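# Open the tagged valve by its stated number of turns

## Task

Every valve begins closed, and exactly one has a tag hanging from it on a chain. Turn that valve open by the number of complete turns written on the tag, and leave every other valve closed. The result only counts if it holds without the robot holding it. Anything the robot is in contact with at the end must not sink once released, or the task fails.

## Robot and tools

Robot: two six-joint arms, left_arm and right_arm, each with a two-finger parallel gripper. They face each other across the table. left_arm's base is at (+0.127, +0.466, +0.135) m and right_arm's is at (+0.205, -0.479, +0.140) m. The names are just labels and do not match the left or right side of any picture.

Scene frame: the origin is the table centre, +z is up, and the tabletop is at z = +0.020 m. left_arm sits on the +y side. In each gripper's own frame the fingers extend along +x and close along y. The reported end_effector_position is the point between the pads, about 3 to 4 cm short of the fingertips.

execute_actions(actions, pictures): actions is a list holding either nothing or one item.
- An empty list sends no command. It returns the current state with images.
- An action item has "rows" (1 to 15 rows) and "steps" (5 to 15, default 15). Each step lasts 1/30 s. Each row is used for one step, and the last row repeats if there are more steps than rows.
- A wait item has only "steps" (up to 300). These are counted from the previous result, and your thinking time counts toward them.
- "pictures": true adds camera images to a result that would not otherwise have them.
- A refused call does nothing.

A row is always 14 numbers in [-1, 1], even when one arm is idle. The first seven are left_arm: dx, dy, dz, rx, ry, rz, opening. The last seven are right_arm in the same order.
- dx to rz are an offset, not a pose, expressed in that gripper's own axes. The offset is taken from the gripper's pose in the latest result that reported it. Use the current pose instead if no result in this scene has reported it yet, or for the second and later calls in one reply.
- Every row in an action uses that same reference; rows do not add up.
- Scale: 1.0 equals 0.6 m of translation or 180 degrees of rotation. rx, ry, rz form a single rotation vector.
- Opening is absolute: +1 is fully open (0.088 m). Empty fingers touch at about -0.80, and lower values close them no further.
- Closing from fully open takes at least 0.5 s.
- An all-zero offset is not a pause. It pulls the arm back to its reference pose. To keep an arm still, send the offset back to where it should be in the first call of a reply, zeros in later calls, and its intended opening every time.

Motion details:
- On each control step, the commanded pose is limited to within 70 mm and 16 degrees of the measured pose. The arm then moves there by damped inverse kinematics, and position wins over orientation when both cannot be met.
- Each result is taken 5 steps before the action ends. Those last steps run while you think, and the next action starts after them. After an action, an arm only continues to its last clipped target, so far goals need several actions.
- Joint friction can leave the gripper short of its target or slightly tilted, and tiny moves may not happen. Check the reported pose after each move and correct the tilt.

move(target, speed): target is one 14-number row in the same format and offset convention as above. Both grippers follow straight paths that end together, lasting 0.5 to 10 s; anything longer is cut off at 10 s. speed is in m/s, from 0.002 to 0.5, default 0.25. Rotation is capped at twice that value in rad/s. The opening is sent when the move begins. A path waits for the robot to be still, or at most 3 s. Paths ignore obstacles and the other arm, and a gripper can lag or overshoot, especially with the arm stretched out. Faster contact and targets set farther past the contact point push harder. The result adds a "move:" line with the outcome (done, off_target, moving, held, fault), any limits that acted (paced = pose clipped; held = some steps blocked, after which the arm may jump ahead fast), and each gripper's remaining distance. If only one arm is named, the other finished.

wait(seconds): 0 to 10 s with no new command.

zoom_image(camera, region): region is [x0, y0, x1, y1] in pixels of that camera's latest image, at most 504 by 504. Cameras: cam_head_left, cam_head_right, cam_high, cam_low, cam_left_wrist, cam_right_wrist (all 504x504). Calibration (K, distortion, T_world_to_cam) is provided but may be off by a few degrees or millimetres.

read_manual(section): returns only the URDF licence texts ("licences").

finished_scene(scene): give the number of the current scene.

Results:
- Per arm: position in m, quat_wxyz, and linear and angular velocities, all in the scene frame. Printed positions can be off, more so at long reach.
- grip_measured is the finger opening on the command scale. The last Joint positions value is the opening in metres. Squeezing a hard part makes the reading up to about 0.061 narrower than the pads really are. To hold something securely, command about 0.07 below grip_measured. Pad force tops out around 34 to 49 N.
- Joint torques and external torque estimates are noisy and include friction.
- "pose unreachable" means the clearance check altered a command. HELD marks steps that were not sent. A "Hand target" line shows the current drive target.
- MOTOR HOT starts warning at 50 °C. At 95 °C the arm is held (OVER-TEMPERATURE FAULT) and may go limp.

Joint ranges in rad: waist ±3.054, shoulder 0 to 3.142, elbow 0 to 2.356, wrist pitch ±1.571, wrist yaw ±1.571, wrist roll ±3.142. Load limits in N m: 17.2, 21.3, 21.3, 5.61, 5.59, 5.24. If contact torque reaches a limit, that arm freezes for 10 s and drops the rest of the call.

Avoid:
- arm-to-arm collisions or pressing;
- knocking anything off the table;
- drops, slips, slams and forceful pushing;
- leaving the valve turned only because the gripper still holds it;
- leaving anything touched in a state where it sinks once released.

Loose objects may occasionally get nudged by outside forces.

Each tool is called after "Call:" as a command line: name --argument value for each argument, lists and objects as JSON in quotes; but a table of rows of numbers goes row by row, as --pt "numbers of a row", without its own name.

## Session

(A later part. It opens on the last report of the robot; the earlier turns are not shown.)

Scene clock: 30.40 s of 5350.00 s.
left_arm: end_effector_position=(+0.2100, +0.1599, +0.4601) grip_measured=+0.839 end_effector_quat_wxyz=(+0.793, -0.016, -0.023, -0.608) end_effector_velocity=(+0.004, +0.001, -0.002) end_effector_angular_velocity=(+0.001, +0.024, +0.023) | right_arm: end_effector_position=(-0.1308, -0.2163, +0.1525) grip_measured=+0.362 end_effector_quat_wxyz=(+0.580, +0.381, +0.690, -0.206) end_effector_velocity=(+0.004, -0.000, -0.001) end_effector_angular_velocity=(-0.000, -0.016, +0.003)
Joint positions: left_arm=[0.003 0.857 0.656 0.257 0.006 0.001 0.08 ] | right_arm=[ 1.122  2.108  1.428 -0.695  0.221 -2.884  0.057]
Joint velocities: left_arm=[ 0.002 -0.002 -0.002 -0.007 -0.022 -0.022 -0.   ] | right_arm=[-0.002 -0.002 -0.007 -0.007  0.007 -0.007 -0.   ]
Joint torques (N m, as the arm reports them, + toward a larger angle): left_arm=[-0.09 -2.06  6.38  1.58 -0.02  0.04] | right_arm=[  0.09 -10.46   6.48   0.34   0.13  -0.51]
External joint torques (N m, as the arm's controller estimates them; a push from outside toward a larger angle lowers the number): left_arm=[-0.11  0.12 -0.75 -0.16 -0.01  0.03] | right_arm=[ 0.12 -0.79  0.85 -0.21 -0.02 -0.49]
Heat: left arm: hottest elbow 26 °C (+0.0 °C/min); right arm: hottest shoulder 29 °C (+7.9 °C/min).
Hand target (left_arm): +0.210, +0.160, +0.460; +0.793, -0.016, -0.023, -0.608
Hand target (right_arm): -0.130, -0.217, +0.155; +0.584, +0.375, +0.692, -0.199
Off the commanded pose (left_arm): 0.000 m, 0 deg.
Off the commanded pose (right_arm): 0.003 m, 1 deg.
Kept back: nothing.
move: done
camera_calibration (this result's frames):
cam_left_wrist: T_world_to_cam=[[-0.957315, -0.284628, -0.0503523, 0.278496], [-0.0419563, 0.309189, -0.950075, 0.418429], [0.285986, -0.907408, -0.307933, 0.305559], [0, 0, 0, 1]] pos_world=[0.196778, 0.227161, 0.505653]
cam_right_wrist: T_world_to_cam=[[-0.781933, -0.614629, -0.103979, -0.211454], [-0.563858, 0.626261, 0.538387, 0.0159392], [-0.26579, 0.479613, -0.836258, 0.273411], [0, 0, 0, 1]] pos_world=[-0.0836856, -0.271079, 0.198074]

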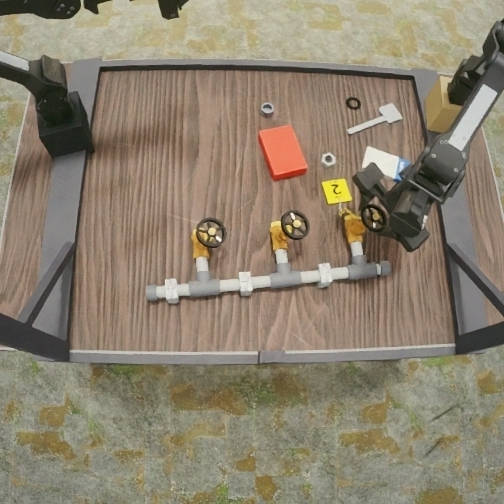

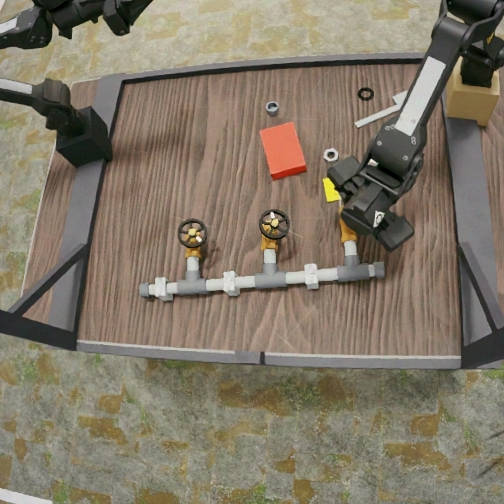

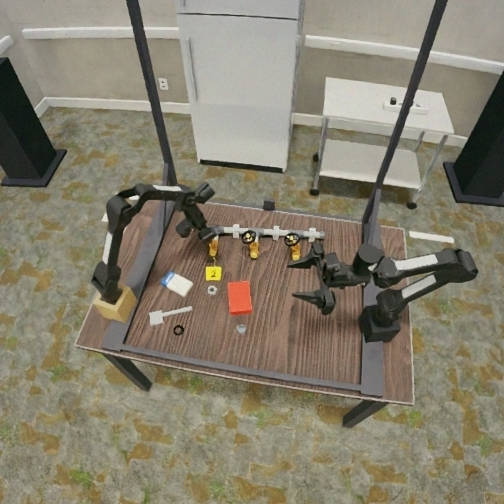

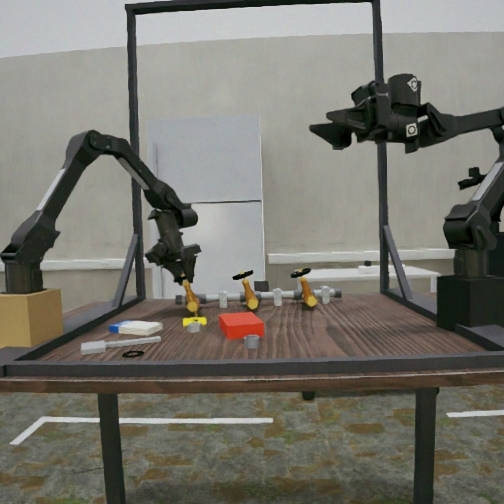

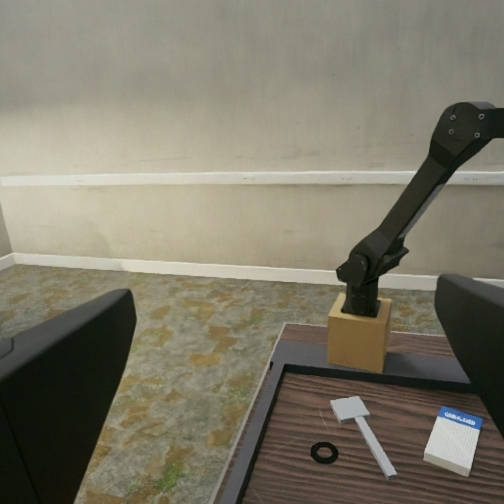

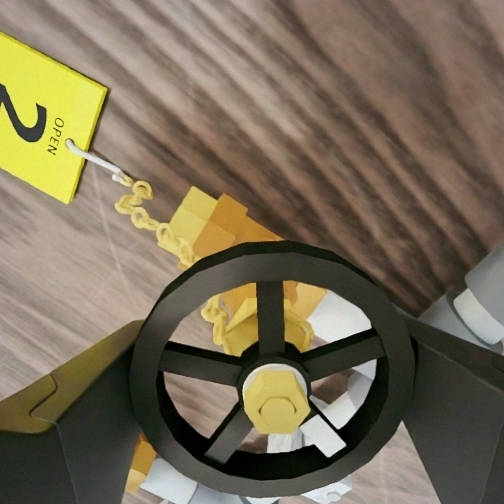

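Call:
execute_actions --actions '[{"rows":[[0,0,0,0,0,0,0.84,0,0,0,0,0,0,0.95]],"steps":6}]'

Call:
move --target '[0,0,0,0,0,0,0.84,0,0,0,0.56,0,0,0.95]' --speed 0.5

Call:
move --target '[0,0,0,0,0,0,0.84,0,0,0,0.56,0,0,0.95]' --speed 0.5

Call:
move --target '[0,0,0,0,0,0,0.84,0,0,0,0,0,0,0.27]'

Call:
move --target '[0,0,0,0,0,0,0.84,-0.004,0,0,-0.9,0,0,0.27]' --speed 0.5

Scene clock: 32.83 s of 5350.00 s.
left_arm: end_effector_position=(+0.2100, +0.1599, +0.4601) grip_measured=+0.839 end_effector_quat_wxyz=(+0.793, -0.016, -0.023, -0.608) end_effector_velocity=(-0.002, +0.001, -0.001) end_effector_angular_velocity=(-0.003, +0.021, -0.011) | right_arm: end_effector_position=(-0.1308, -0.2164, +0.1525) grip_measured=+0.418 end_effector_quat_wxyz=(+0.581, +0.380, +0.690, -0.205) end_effector_velocity=(+0.022, -0.015, -0.005) end_effector_angular_velocity=(-0.067, -0.161, +0.202)
Joint positions: left_arm=[0.003 0.857 0.656 0.257 0.006 0.001 0.08 ] | right_arm=[ 1.122  2.108  1.428 -0.695  0.22  -2.887  0.059]
Joint velocities: left_arm=[-0.002 -0.007 -0.002 -0.007  0.007 -0.022  0.   ] | right_arm=[-0.002 -0.002 -0.002 -0.125 -0.007 -0.212  0.175]
Joint torques (N m, as the arm reports them, + toward a larger angle): left_arm=[-0.03 -2.11  6.38  1.6  -0.02  0.05] | right_arm=[  0.04 -10.     6.31   0.59   0.21  -0.18]
External joint torques (N m, as the arm's controller estimates them; a push from outside toward a larger angle lowers the number): left_arm=[-0.03  0.11 -0.77 -0.14 -0.02  0.04] | right_arm=[ 0.04 -0.54  0.91 -0.03  0.01 -0.36]
Heat: left arm: hottest elbow 26 °C (+0.0 °C/min); right arm: hottest shoulder 30 °C (+9.1 °C/min).
Steps of this call (steps 1 to 72: nothing new was sent; step 73: the first step of this action). Readings (end_effector_position):
73: the state above

Scene clock: 35.93 s of 5350.00 s.
left_arm: end_effector_position=(+0.2100, +0.1599, +0.4601) grip_measured=+0.839 end_effector_quat_wxyz=(+0.793, -0.016, -0.023, -0.608) end_effector_velocity=(+0.002, +0.001, -0.002) end_effector_angular_velocity=(+0.001, +0.024, +0.018) | right_arm: end_effector_position=(-0.1313, -0.2161, +0.1532) grip_measured=+0.948 end_effector_quat_wxyz=(+0.078, +0.689, +0.285, -0.662) end_effector_velocity=(+0.003, -0.002, -0.002) end_effector_angular_velocity=(-0.013, -0.004, -0.008)
Joint positions: left_arm=[0.003 0.857 0.656 0.257 0.006 0.001 0.08 ] | right_arm=[ 1.122  2.107  1.429 -0.694  0.22  -1.133  0.085]
Joint velocities: left_arm=[-0.002 -0.002 -0.002 -0.007 -0.022 -0.022  0.   ] | right_arm=[-0.002 -0.002 -0.007 -0.007 -0.007  0.007 -0.   ]
Joint torques (N m, as the arm reports them, + toward a larger angle): left_arm=[-0.16 -2.14  6.3   1.56 -0.02  0.06] | right_arm=[-0.03 -9.84  6.33  1.05  0.1   0.09]
External joint torques (N m, as the arm's controller estimates them; a push from outside toward a larger angle lowers the number): left_arm=[-0.18  0.05 -0.83 -0.18 -0.01  0.05] | right_arm=[-0.03 -0.02  0.56  0.39  0.    0.07]
Heat: left arm: hottest elbow 26 °C (+0.0 °C/min); right arm: hottest shoulder 31 °C (+10.0 °C/min).
Hand target (left_arm): +0.210, +0.160, +0.460; +0.793, -0.016, -0.023, -0.608
Hand target (right_arm): -0.131, -0.216, +0.153; +0.077, +0.689, +0.283, -0.663
Off your previous action's commanded pose (left_arm): 0.000 m, 0 deg at its last step (step 5 of this call).
Off your previous action's commanded pose (right_arm): 0.001 m, 0 deg at its last step (step 5 of this call).
Off the commanded pose (left_arm): 0.000 m, 0 deg.
Off the commanded pose (right_arm): 0.000 m, 0 deg.
Kept back: nothing.
move: done
camera_calibration (this result's frames):
cam_left_wrist: T_world_to_cam=[[-0.957315, -0.284628, -0.0503523, 0.278496], [-0.0419563, 0.309189, -0.950075, 0.418429], [0.285986, -0.907408, -0.307933, 0.305559], [0, 0, 0, 1]] pos_world=[0.196778, 0.227161, 0.505653]
cam_right_wrist: T_world_to_cam=[[-0.465156, 0.825718, 0.319093, 0.0763677], [0.857743, 0.331287, 0.393097, 0.160349], [0.218876, 0.456551, -0.862354, 0.336406], [0, 0, 0, 1]] pos_world=[-0.175646, -0.269766, 0.2027]

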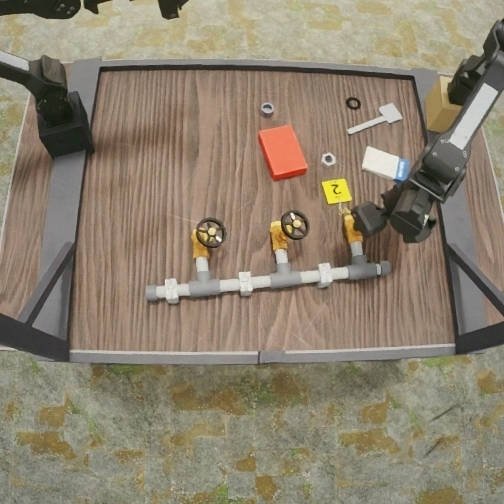

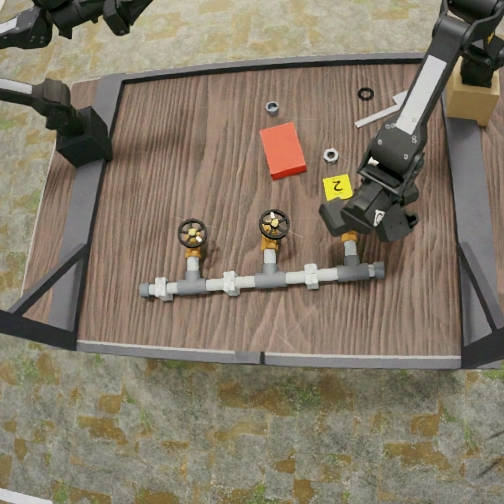

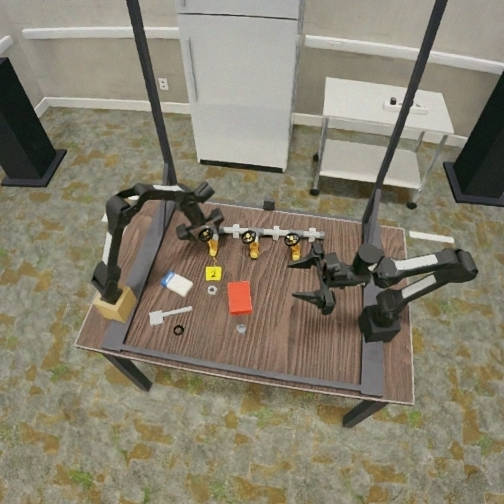

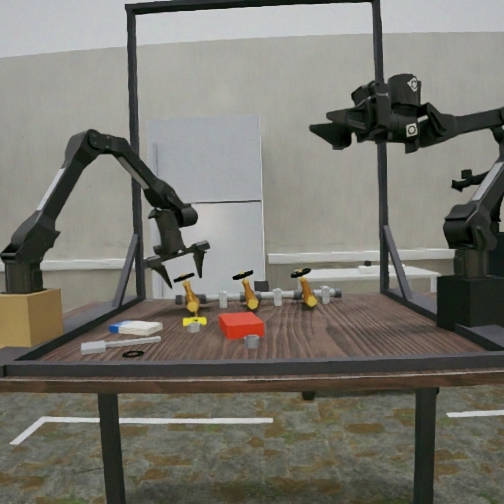

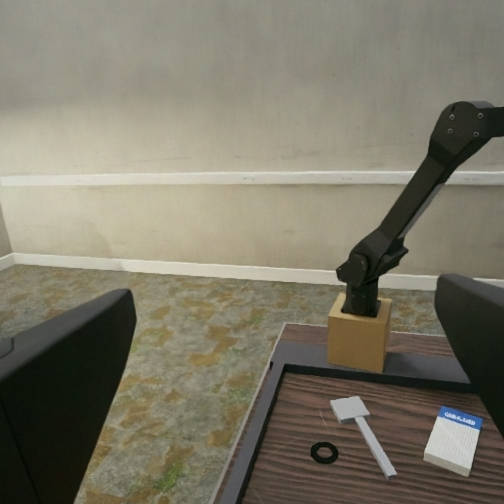

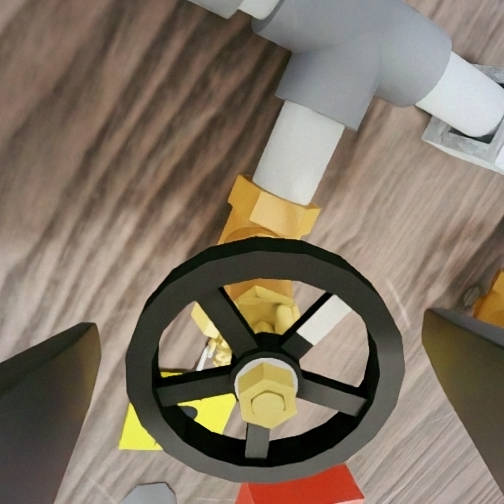

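Scene clock: 38.33 s of 5350.00 s.
left_arm: end_effector_position=(+0.2100, +0.1599, +0.4601) grip_measured=+0.839 end_effector_quat_wxyz=(+0.793, -0.016, -0.023, -0.608) end_effector_velocity=(+0.000, +0.001, +0.001) end_effector_angular_velocity=(-0.013, +0.020, +0.004) | right_arm: end_effector_position=(-0.1316, -0.2159, +0.1532) grip_measured=+0.948 end_effector_quat_wxyz=(+0.480, -0.500, +0.327, +0.643) end_effector_velocity=(+0.000, -0.003, -0.000) end_effector_angular_velocity=(-0.010, -0.000, -0.003)
Joint positions: left_arm=[0.003 0.857 0.656 0.257 0.006 0.001 0.08 ] | right_arm=[ 1.122  2.107  1.429 -0.692  0.22   0.622  0.085]
Joint velocities: left_arm=[-0.002 -0.002 -0.002  0.007 -0.007 -0.022  0.   ] | right_arm=[ 0.002 -0.002 -0.002 -0.007 -0.007  0.007 -0.   ]
Joint torques (N m, as the arm reports them, + toward a larger angle): left_arm=[ 0.01 -1.95  6.39  1.56 -0.02  0.06] | right_arm=[ 0.04 -9.82  6.39  1.06  0.18  0.07]
External joint torques (N m, as the arm's controller estimates them; a push from outside toward a larger angle lowers the number): left_arm=[ 0.    0.26 -0.77 -0.19 -0.01  0.05] | right_arm=[-0.09 -0.04  0.64  0.39  0.01  0.06]
Heat: left arm: hottest wrist pitch 27 °C (+1.6 °C/min); right arm: hottest shoulder 31 °C (+9.4 °C/min).
Hand target (left_arm): +0.210, +0.160, +0.460; +0.793, -0.016, -0.023, -0.608
Hand target (right_arm): -0.131, -0.216, +0.153; +0.481, -0.499, +0.329, +0.641
Off the commanded pose (left_arm): 0.000 m, 0 deg.
Off the commanded pose (right_arm): 0.000 m, 0 deg.
Kept back: nothing.
move: done
camera_calibration (this result's frames):
cam_left_wrist: T_world_to_cam=[[-0.957315, -0.284628, -0.0503523, 0.278496], [-0.0419563, 0.309189, -0.950075, 0.418429], [0.285986, -0.907408, -0.307933, 0.305559], [0, 0, 0, 1]] pos_world=[0.196778, 0.227161, 0.505653]
cam_right_wrist: T_world_to_cam=[[0.954495, 0.282428, 0.0957774, 0.179775], [0.281208, -0.959287, 0.0262894, -0.137785], [0.0993029, 0.00184033, -0.995056, 0.24287], [0, 0, 0, 1]] pos_world=[-0.156965, -0.183396, 0.228073]

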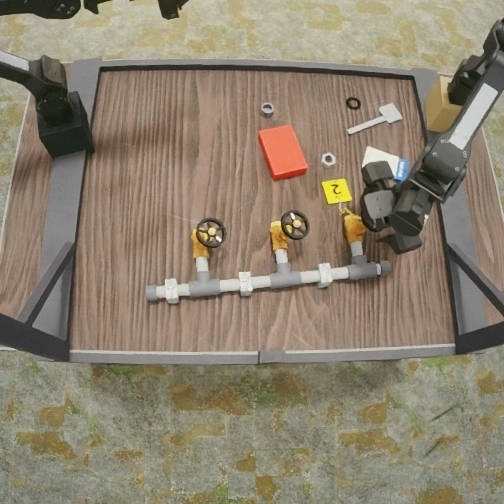

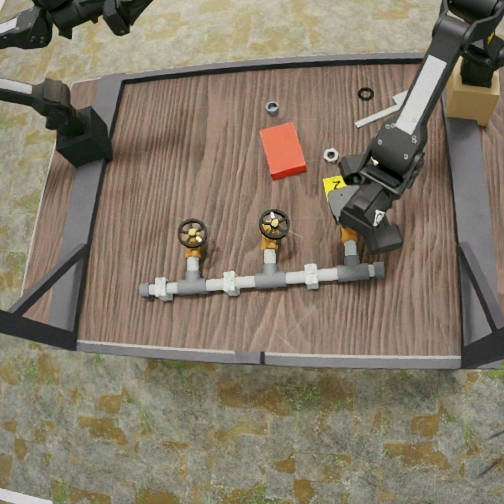

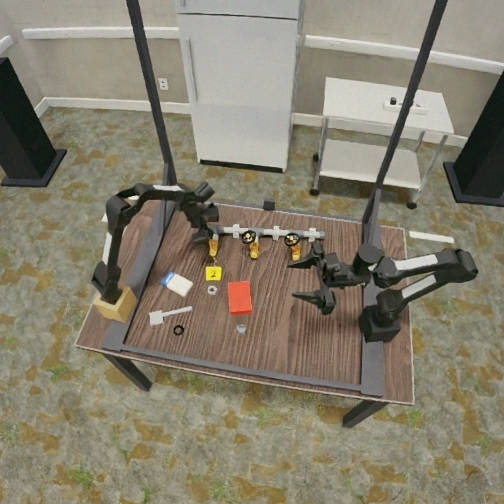

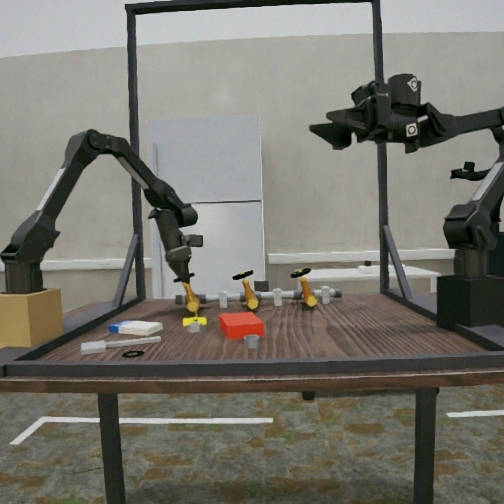

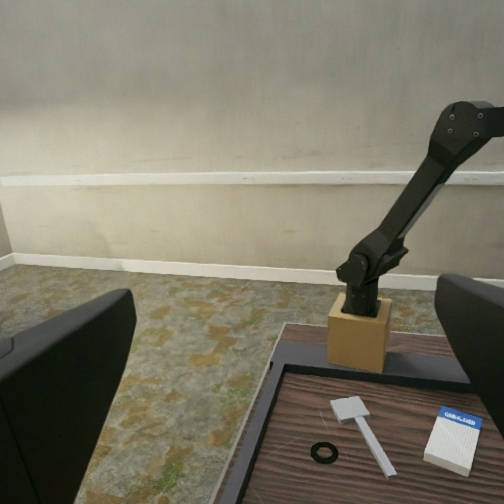

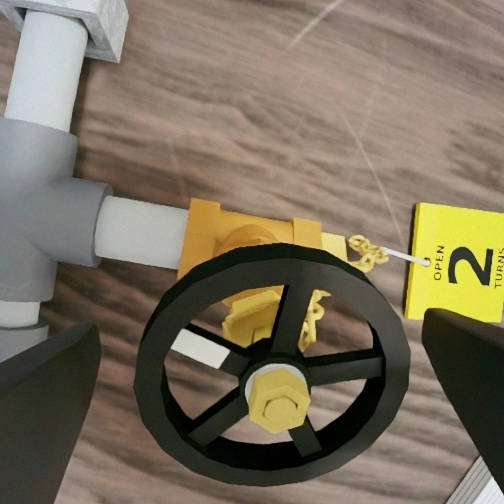

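Scene clock: 38.83 s of 5350.00 s.
left_arm: end_effector_position=(+0.2100, +0.1599, +0.4601) grip_measured=+0.839 end_effector_quat_wxyz=(+0.793, -0.016, -0.023, -0.608) end_effector_velocity=(-0.002, -0.001, -0.006) end_effector_angular_velocity=(+0.015, +0.011, -0.010) | right_arm: end_effector_position=(-0.1310, -0.2158, +0.1532) grip_measured=+0.368 end_effector_quat_wxyz=(+0.480, -0.500, +0.327, +0.642) end_effector_velocity=(+0.007, -0.002, +0.000) end_effector_angular_velocity=(-0.006, -0.020, -0.011)
Joint positions: left_arm=[0.003 0.857 0.656 0.257 0.006 0.001 0.08 ] | right_arm=[ 1.122  2.107  1.429 -0.694  0.222  0.622  0.057]
Joint velocities: left_arm=[-0.002  0.002 -0.007 -0.007  0.007 -0.007 -0.   ] | right_arm=[-0.002 -0.007 -0.007 -0.022  0.007  0.007 -0.   ]
Joint torques (N m, as the arm reports them, + toward a larger angle): left_arm=[-0.05 -2.11  6.38  1.55  0.    0.04] | right_arm=[-0.01 -9.84  6.39  1.29  0.13 -0.02]
External joint torques (N m, as the arm's controller estimates them; a push from outside toward a larger angle lowers the number): left_arm=[-0.04  0.04 -0.73 -0.18  0.    0.03] | right_arm=[-0.07  0.    0.61  0.62 -0.06 -0.02]
Heat: left arm: hottest wrist pitch 27 °C (+1.5 °C/min); right arm: hottest shoulder 31 °C (+9.3 °C/min).
Hand target (left_arm): +0.210, +0.160, +0.460; +0.793, -0.016, -0.023, -0.608
Hand target (right_arm): -0.132, -0.216, +0.153; +0.480, -0.500, +0.327, +0.643
Off the commanded pose (left_arm): 0.000 m, 0 deg.
Off the commanded pose (right_arm): 0.001 m, 0 deg.
Kept back: nothing.
move: done
camera_calibration (this result's frames):
cam_left_wrist: T_world_to_cam=[[-0.957315, -0.284628, -0.0503523, 0.278496], [-0.0419563, 0.309189, -0.950075, 0.418429], [0.285986, -0.907408, -0.307933, 0.305559], [0, 0, 0, 1]] pos_world=[0.196778, 0.227161, 0.505653]
cam_right_wrist: T_world_to_cam=[[0.954454, 0.281758, 0.0981376, 0.1787], [0.280488, -0.959484, 0.0267853, -0.138072], [0.101708, 0.00196111, -0.994812, 0.243086], [0, 0, 0, 1]] pos_world=[-0.156557, -0.183305, 0.227986]

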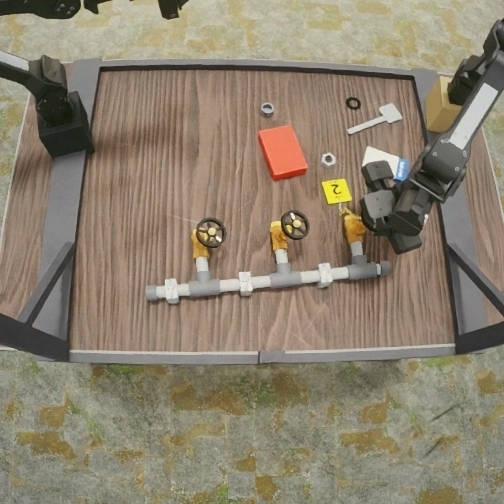

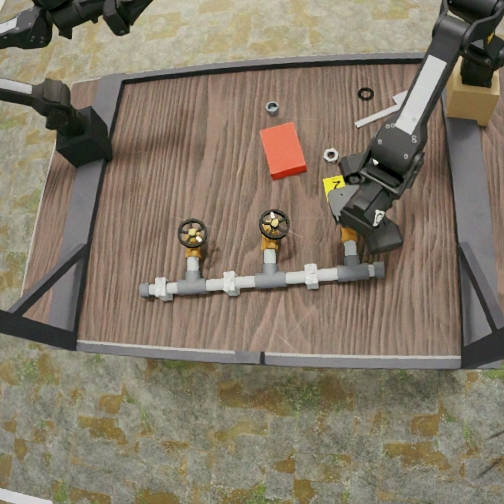

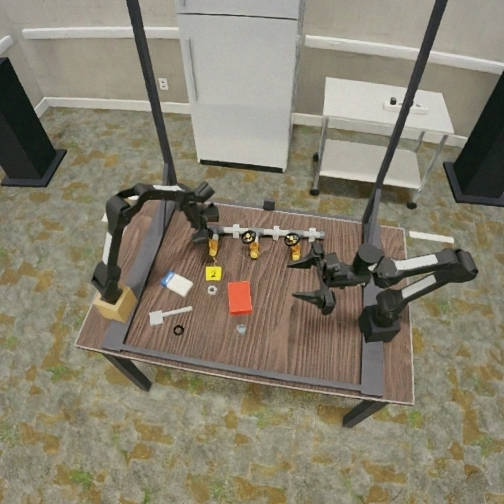

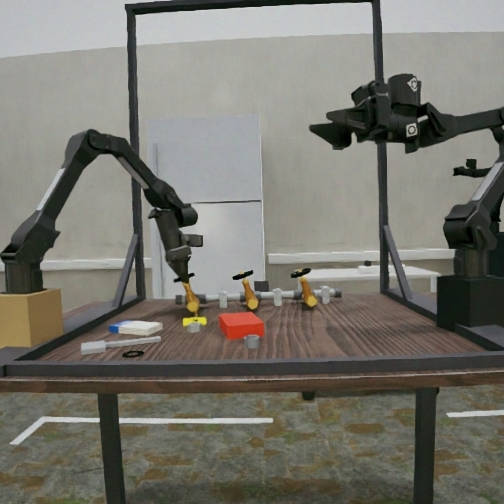

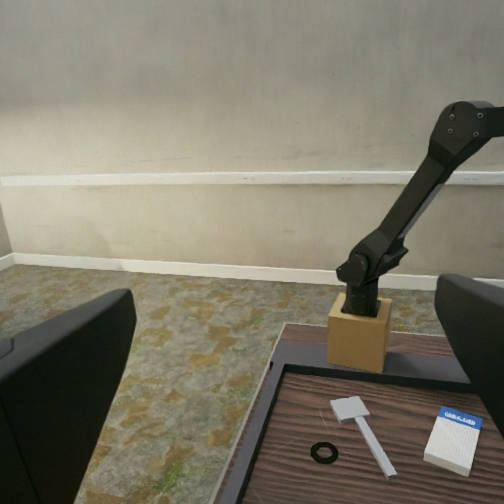

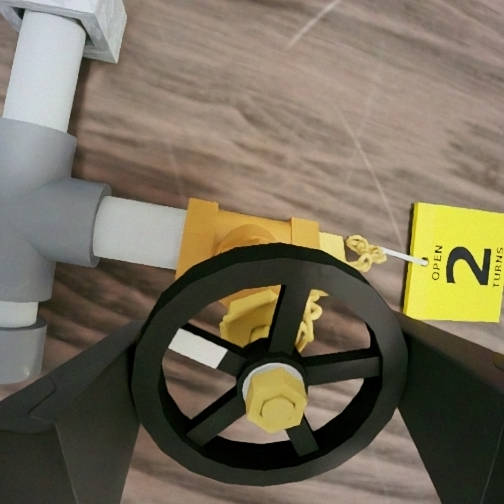

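Scene clock: 42.30 s of 5350.00 s.
left_arm: end_effector_position=(+0.2100, +0.1599, +0.4601) grip_measured=+0.839 end_effector_quat_wxyz=(+0.793, -0.016, -0.023, -0.608) end_effector_velocity=(-0.002, -0.000, -0.001) end_effector_angular_velocity=(-0.004, +0.006, -0.010) | right_arm: end_effector_position=(-0.1310, -0.2183, +0.1529) grip_measured=+0.368 end_effector_quat_wxyz=(+0.417, +0.556, +0.578, -0.428) end_effector_velocity=(+0.003, +0.000, -0.000) end_effector_angular_velocity=(-0.009, -0.013, +0.029)
Joint positions: left_arm=[0.003 0.857 0.656 0.257 0.006 0.001 0.08 ] | right_arm=[ 1.126  2.107  1.429 -0.702  0.221 -2.185  0.057]
Joint velocities: left_arm=[-0.002 -0.002 -0.007  0.007  0.007 -0.007  0.   ] | right_arm=[-0.007 -0.002 -0.002 -0.007 -0.007 -0.037 -0.   ]
Joint torques (N m, as the arm reports them, + toward a larger angle): left_arm=[-0.26 -2.04  6.4   1.53 -0.02  0.04] | right_arm=[ -0.26 -10.29   6.53   1.05   0.17  -0.48]
External joint torques (N m, as the arm's controller estimates them; a push from outside toward a larger angle lowers the number): left_arm=[-0.24  0.13 -0.74 -0.21 -0.02  0.03] | right_arm=[-0.22 -0.5   0.77  0.45  0.06 -0.48]
Heat: left arm: hottest elbow 27 °C (+1.4 °C/min); right arm: hottest shoulder 32 °C (+9.9 °C/min).
Hand target (left_arm): +0.210, +0.160, +0.460; +0.793, -0.016, -0.023, -0.608
Hand target (right_arm): -0.131, -0.217, +0.156; +0.419, +0.553, +0.583, -0.423
Off the commanded pose (left_arm): 0.000 m, 0 deg.
Off the commanded pose (right_arm): 0.003 m, 1 deg.
Kept back: nothing.
move: done
camera_calibration (this result's frames):
cam_left_wrist: T_world_to_cam=[[-0.957315, -0.284628, -0.0503523, 0.278496], [-0.0419563, 0.309189, -0.950075, 0.418429], [0.285986, -0.907408, -0.307933, 0.305559], [0, 0, 0, 1]] pos_world=[0.196778, 0.227161, 0.505653]
cam_right_wrist: T_world_to_cam=[[-0.996249, 0.0011878, 0.086519, -0.135568], [0.0504983, 0.819938, 0.570221, 0.134776], [-0.0702629, 0.572451, -0.816923, 0.317573], [0, 0, 0, 1]] pos_world=[-0.119552, -0.292143, 0.19431]

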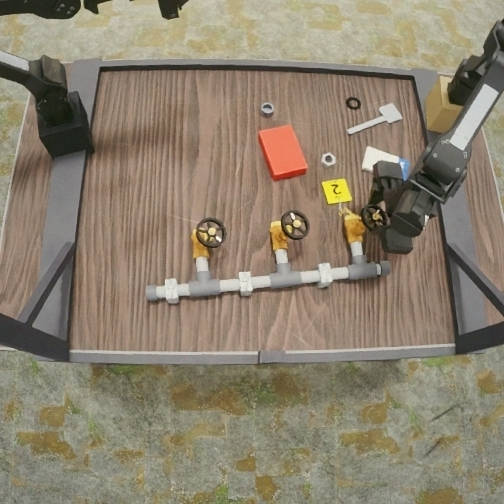

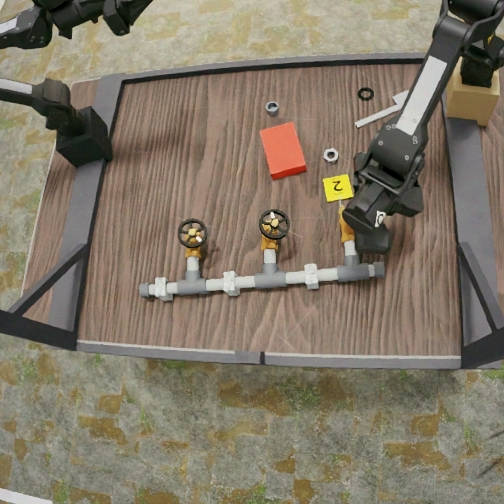

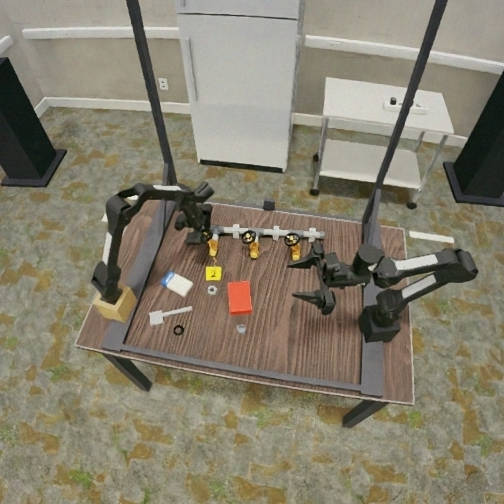

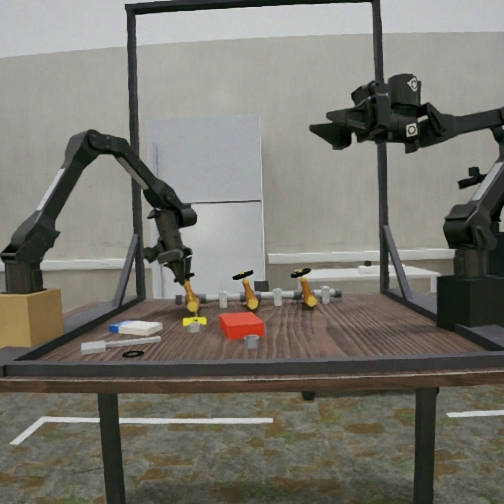

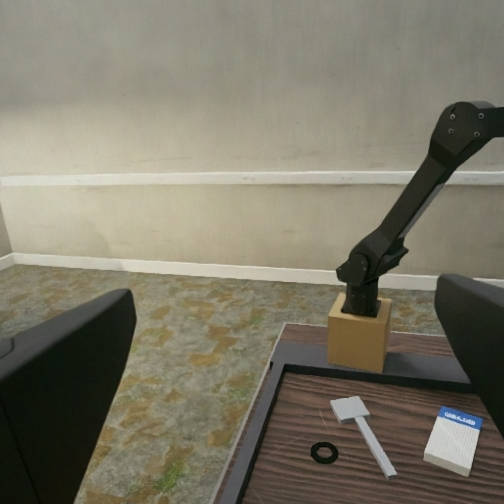

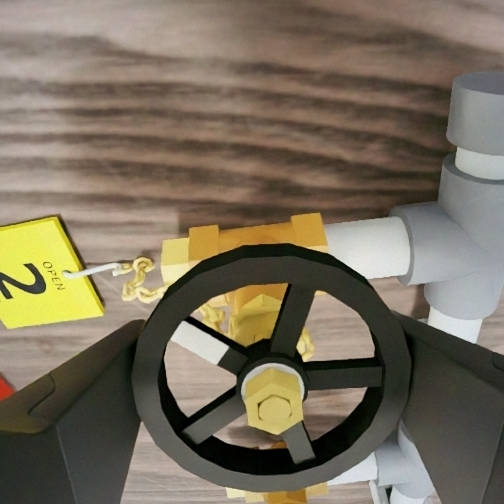

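Call:
move --target '[0,0,0,0,0,0,0.84,-0.002,0,0,-0.165,0,0,0.27]' --speed 0.5

Call:
execute_actions --actions '[{"rows":[[0,0,0,0,0,0,0.84,0,0,0,0,0,0,0.95]],"steps":8}]'

Call:
move --target '[0,0,0,0,0,0,0.84,-0.1,0,0,0,0,0,0.95]' --speed 0.2

Scene clock: 43.70 s of 5350.00 s.
left_arm: end_effector_position=(+0.2100, +0.1599, +0.4601) grip_measured=+0.839 end_effector_quat_wxyz=(+0.793, -0.016, -0.023, -0.608) end_effector_velocity=(+0.000, +0.000, -0.005) end_effector_angular_velocity=(+0.019, +0.013, +0.004) | right_arm: end_effector_position=(-0.1302, -0.2181, +0.1529) grip_measured=+0.368 end_effector_quat_wxyz=(+0.542, +0.437, +0.664, -0.271) end_effector_velocity=(+0.000, -0.000, +0.001) end_effector_angular_velocity=(-0.001, -0.000, +0.034)
Joint positions: left_arm=[0.003 0.857 0.656 0.257 0.006 0.001 0.08 ] | right_arm=[ 1.126  2.107  1.429 -0.704  0.225 -2.683  0.057]
Joint velocities: left_arm=[-0.002 -0.002 -0.002 -0.022 -0.007 -0.007 -0.   ] | right_arm=[-0.002 -0.007 -0.007  0.007 -0.007 -0.037 -0.   ]
Joint torques (N m, as the arm reports them, + toward a larger angle): left_arm=[-0.02 -2.26  6.39  1.52  0.02  0.04] | right_arm=[ 0.06 -9.99  6.36  0.95  0.01 -0.53]
External joint torques (N m, as the arm's controller estimates them; a push from outside toward a larger angle lowers the number): left_arm=[-0.03 -0.1  -0.71 -0.21  0.02  0.03] | right_arm=[ 0.17 -0.22  0.67  0.39 -0.14 -0.52]
Heat: left arm: hottest elbow 27 °C (+1.4 °C/min); right arm: hottest shoulder 32 °C (+9.6 °C/min).
Hand target (left_arm): +0.210, +0.160, +0.460; +0.793, -0.016, -0.023, -0.608
Hand target (right_arm): -0.131, -0.219, +0.154; +0.546, +0.430, +0.668, -0.266
Off the commanded pose (left_arm): 0.000 m, 0 deg.
Off the commanded pose (right_arm): 0.001 m, 1 deg.
Kept back: nothing.
move: done
camera_calibration (this result's frames):
cam_left_wrist: T_world_to_cam=[[-0.957315, -0.284628, -0.0503523, 0.278496], [-0.0419563, 0.309189, -0.950075, 0.418429], [0.285986, -0.907408, -0.307933, 0.305559], [0, 0, 0, 1]] pos_world=[0.196778, 0.227161, 0.505653]
cam_right_wrist: T_world_to_cam=[[-0.887555, -0.456933, -0.0588116, -0.198287], [-0.408936, 0.722591, 0.557345, 0.0554998], [-0.212172, 0.518725, -0.828195, 0.289082], [0, 0, 0, 1]] pos_world=[-0.0919596, -0.280661, 0.196822]

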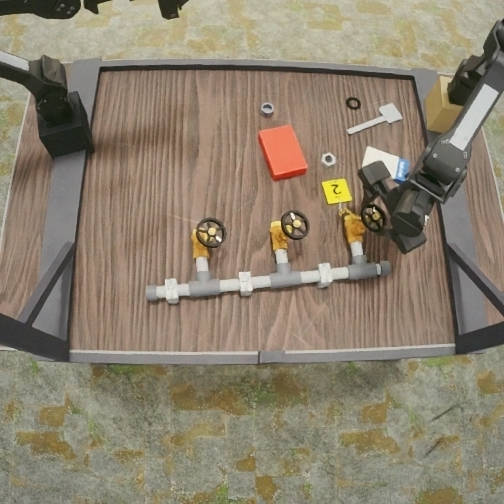

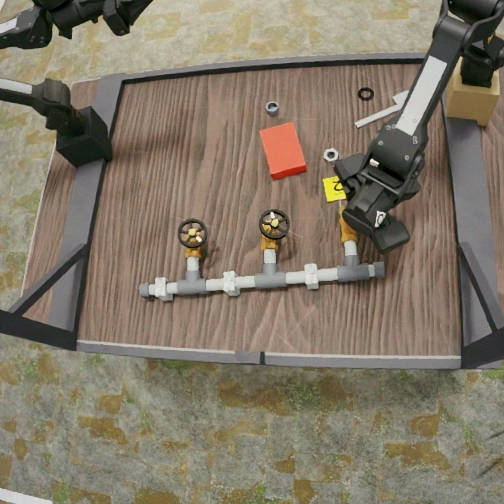

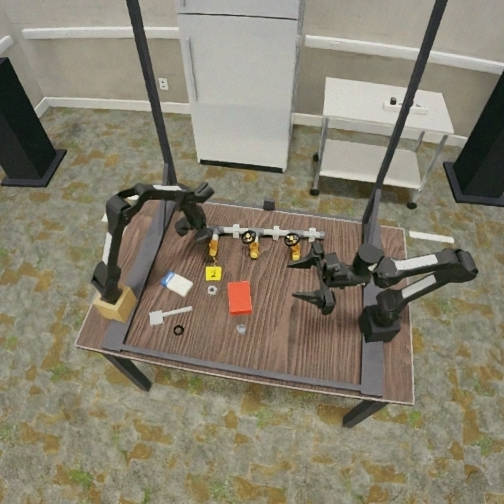

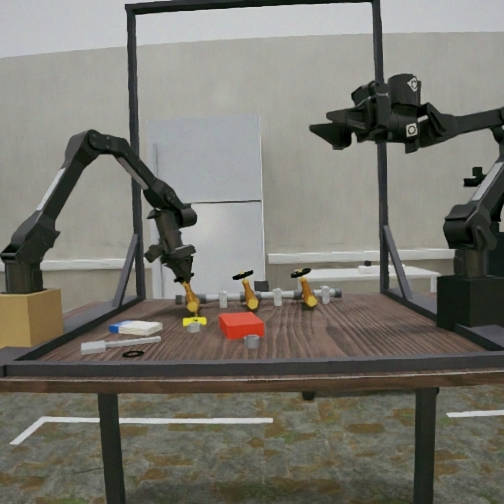

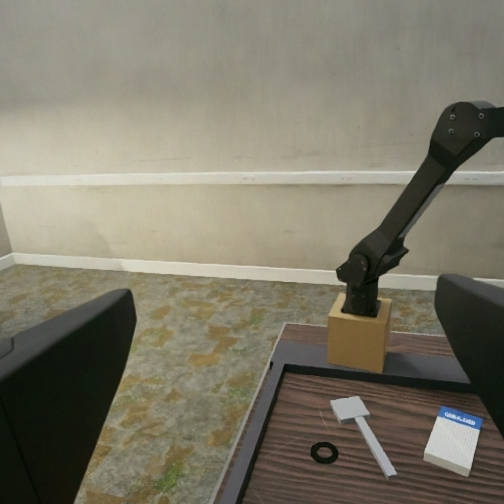

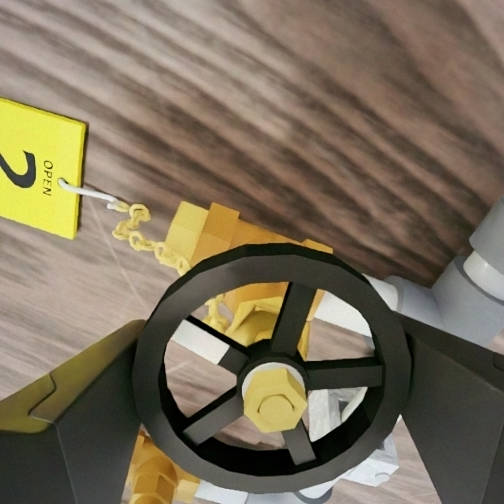

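Scene clock: 43.80 s of 5350.00 s.
left_arm: end_effector_position=(+0.2100, +0.1599, +0.4601) grip_measured=+0.839 end_effector_quat_wxyz=(+0.793, -0.016, -0.023, -0.608) end_effector_velocity=(-0.000, +0.000, +0.001) end_effector_angular_velocity=(-0.005, -0.009, -0.004) | right_arm: end_effector_position=(-0.1302, -0.2184, +0.1528) grip_measured=+0.627 end_effector_quat_wxyz=(+0.544, +0.435, +0.665, -0.270) end_effector_velocity=(+0.002, -0.001, -0.000) end_effector_angular_velocity=(-0.009, -0.008, +0.020)
Joint positions: left_arm=[0.003 0.857 0.656 0.257 0.006 0.001 0.08 ] | right_arm=[ 1.126  2.107  1.429 -0.705  0.224 -2.689  0.07 ]
Joint velocities: left_arm=[ 0.002 -0.002 -0.002  0.007  0.007  0.007  0.   ] | right_arm=[-0.002 -0.002 -0.002 -0.007 -0.007 -0.022  0.121]
Joint torques (N m, as the arm reports them, + toward a larger angle): left_arm=[-0.06 -2.16  6.23  1.55  0.01  0.01] | right_arm=[-0.03 -9.8   6.31  1.06  0.13 -0.04]
External joint torques (N m, as the arm's controller estimates them; a push from outside toward a larger angle lowers the number): left_arm=[-0.07  0.05 -0.93 -0.21  0.01  0.  ] | right_arm=[-0.06 -0.11  0.57  0.46 -0.01 -0.06]
Heat: left arm: hottest elbow 27 °C (+1.4 °C/min); right arm: hottest shoulder 32 °C (+9.6 °C/min).
Steps of this call (steps 1 to 3: the first 3 steps of this action). Readings (end_effector_position):
1: left_arm (+0.2100, +0.1599, +0.4601) | right_arm (-0.1303, -0.2182, +0.1529)
2: left_arm (+0.2100, +0.1599, +0.4601) | right_arm (-0.1302, -0.2183, +0.1529)
3: the state above

Scene clock: 45.33 s of 5350.00 s.
left_arm: end_effector_position=(+0.2100, +0.1599, +0.4601) grip_measured=+0.839 end_effector_quat_wxyz=(+0.793, -0.016, -0.023, -0.608) end_effector_velocity=(+0.000, +0.000, -0.002) end_effector_angular_velocity=(+0.009, -0.005, +0.005) | right_arm: end_effector_position=(-0.1272, -0.2355, +0.2057) grip_measured=+0.948 end_effector_quat_wxyz=(+0.547, +0.435, +0.661, -0.272) end_effector_velocity=(+0.003, +0.000, +0.002) end_effector_angular_velocity=(-0.000, -0.012, -0.011)
Joint positions: left_arm=[0.003 0.857 0.656 0.257 0.006 0.001 0.08 ] | right_arm=[ 1.158  2.005  1.5   -0.896  0.227 -2.653  0.085]
Joint velocities: left_arm=[-0.002 -0.002 -0.002 -0.007 -0.007  0.007 -0.   ] | right_arm=[-0.002 -0.002  0.007 -0.022  0.007  0.007 -0.   ]
Joint torques (N m, as the arm reports them, + toward a larger angle): left_arm=[-0.05 -2.14  6.27  1.56  0.01  0.04] | right_arm=[  0.28 -10.04   7.33   0.85   0.25   0.07]
External joint torques (N m, as the arm's controller estimates them; a push from outside toward a larger angle lowers the number): left_arm=[-0.06  0.04 -0.86 -0.17  0.01  0.03] | right_arm=[ 0.3  -0.82  1.44  0.35  0.11  0.08]
Heat: left arm: hottest elbow 27 °C (+1.3 °C/min); right arm: hottest shoulder 32 °C (+9.3 °C/min).
Hand target (left_arm): +0.210, +0.160, +0.460; +0.793, -0.016, -0.023, -0.608
Hand target (right_arm): -0.129, -0.236, +0.211; +0.543, +0.436, +0.665, -0.271
Off your previous action's commanded pose (left_arm): 0.000 m, 0 deg at its last step (step 5 of this call).
Off your previous action's commanded pose (right_arm): 0.000 m, 0 deg at its last step (step 5 of this call).
Off the commanded pose (left_arm): 0.000 m, 0 deg.
Off the commanded pose (right_arm): 0.005 m, 1 deg.
Kept back: nothing.
move: done
camera_calibration (this result's frames):
cam_left_wrist: T_world_to_cam=[[-0.957315, -0.284628, -0.0503523, 0.278496], [-0.0419563, 0.309189, -0.950075, 0.418429], [0.285986, -0.907408, -0.307933, 0.305559], [0, 0, 0, 1]] pos_world=[0.196778, 0.227161, 0.505653]
cam_right_wrist: T_world_to_cam=[[-0.885557, -0.460389, -0.0618897, -0.200473], [-0.415978, 0.726629, 0.546783, 0.0421018], [-0.206762, 0.509953, -0.834984, 0.342473], [0, 0, 0, 1]] pos_world=[-0.0892061, -0.297533, 0.250531]

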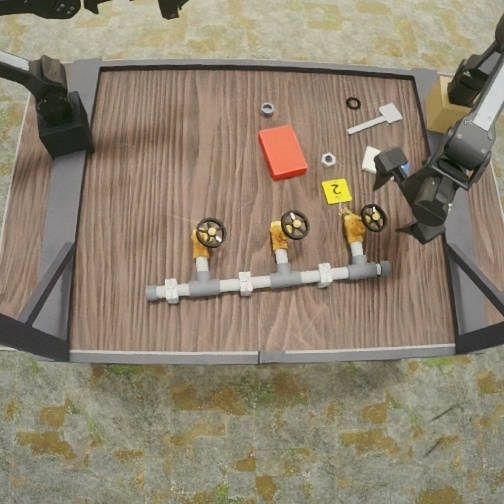

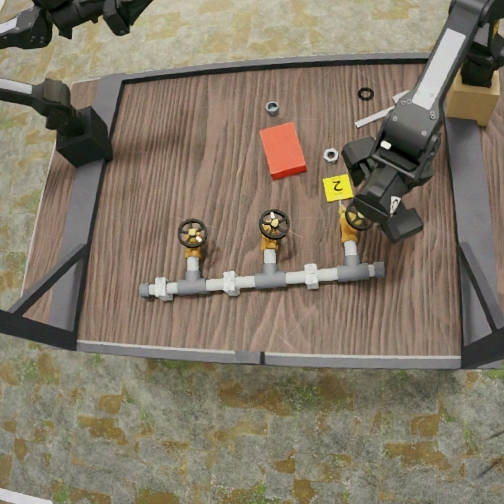

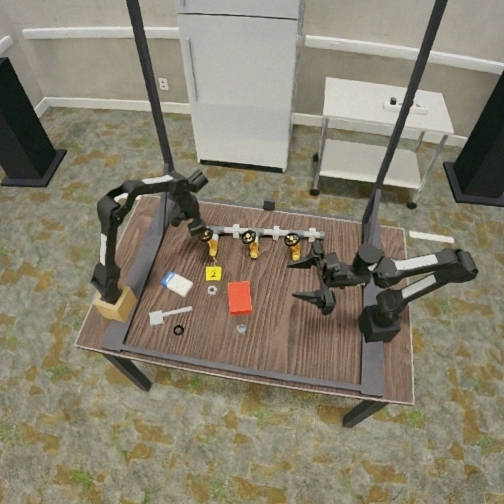

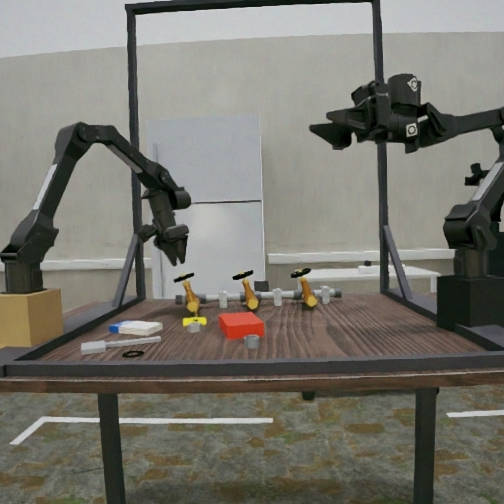

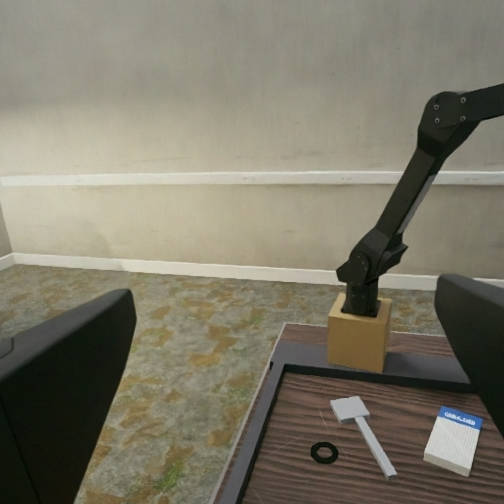

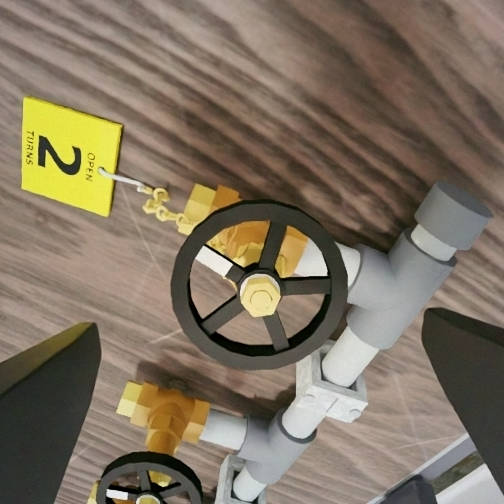

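Call:
finished_scene --scene 2

The scene is finished: the task was done.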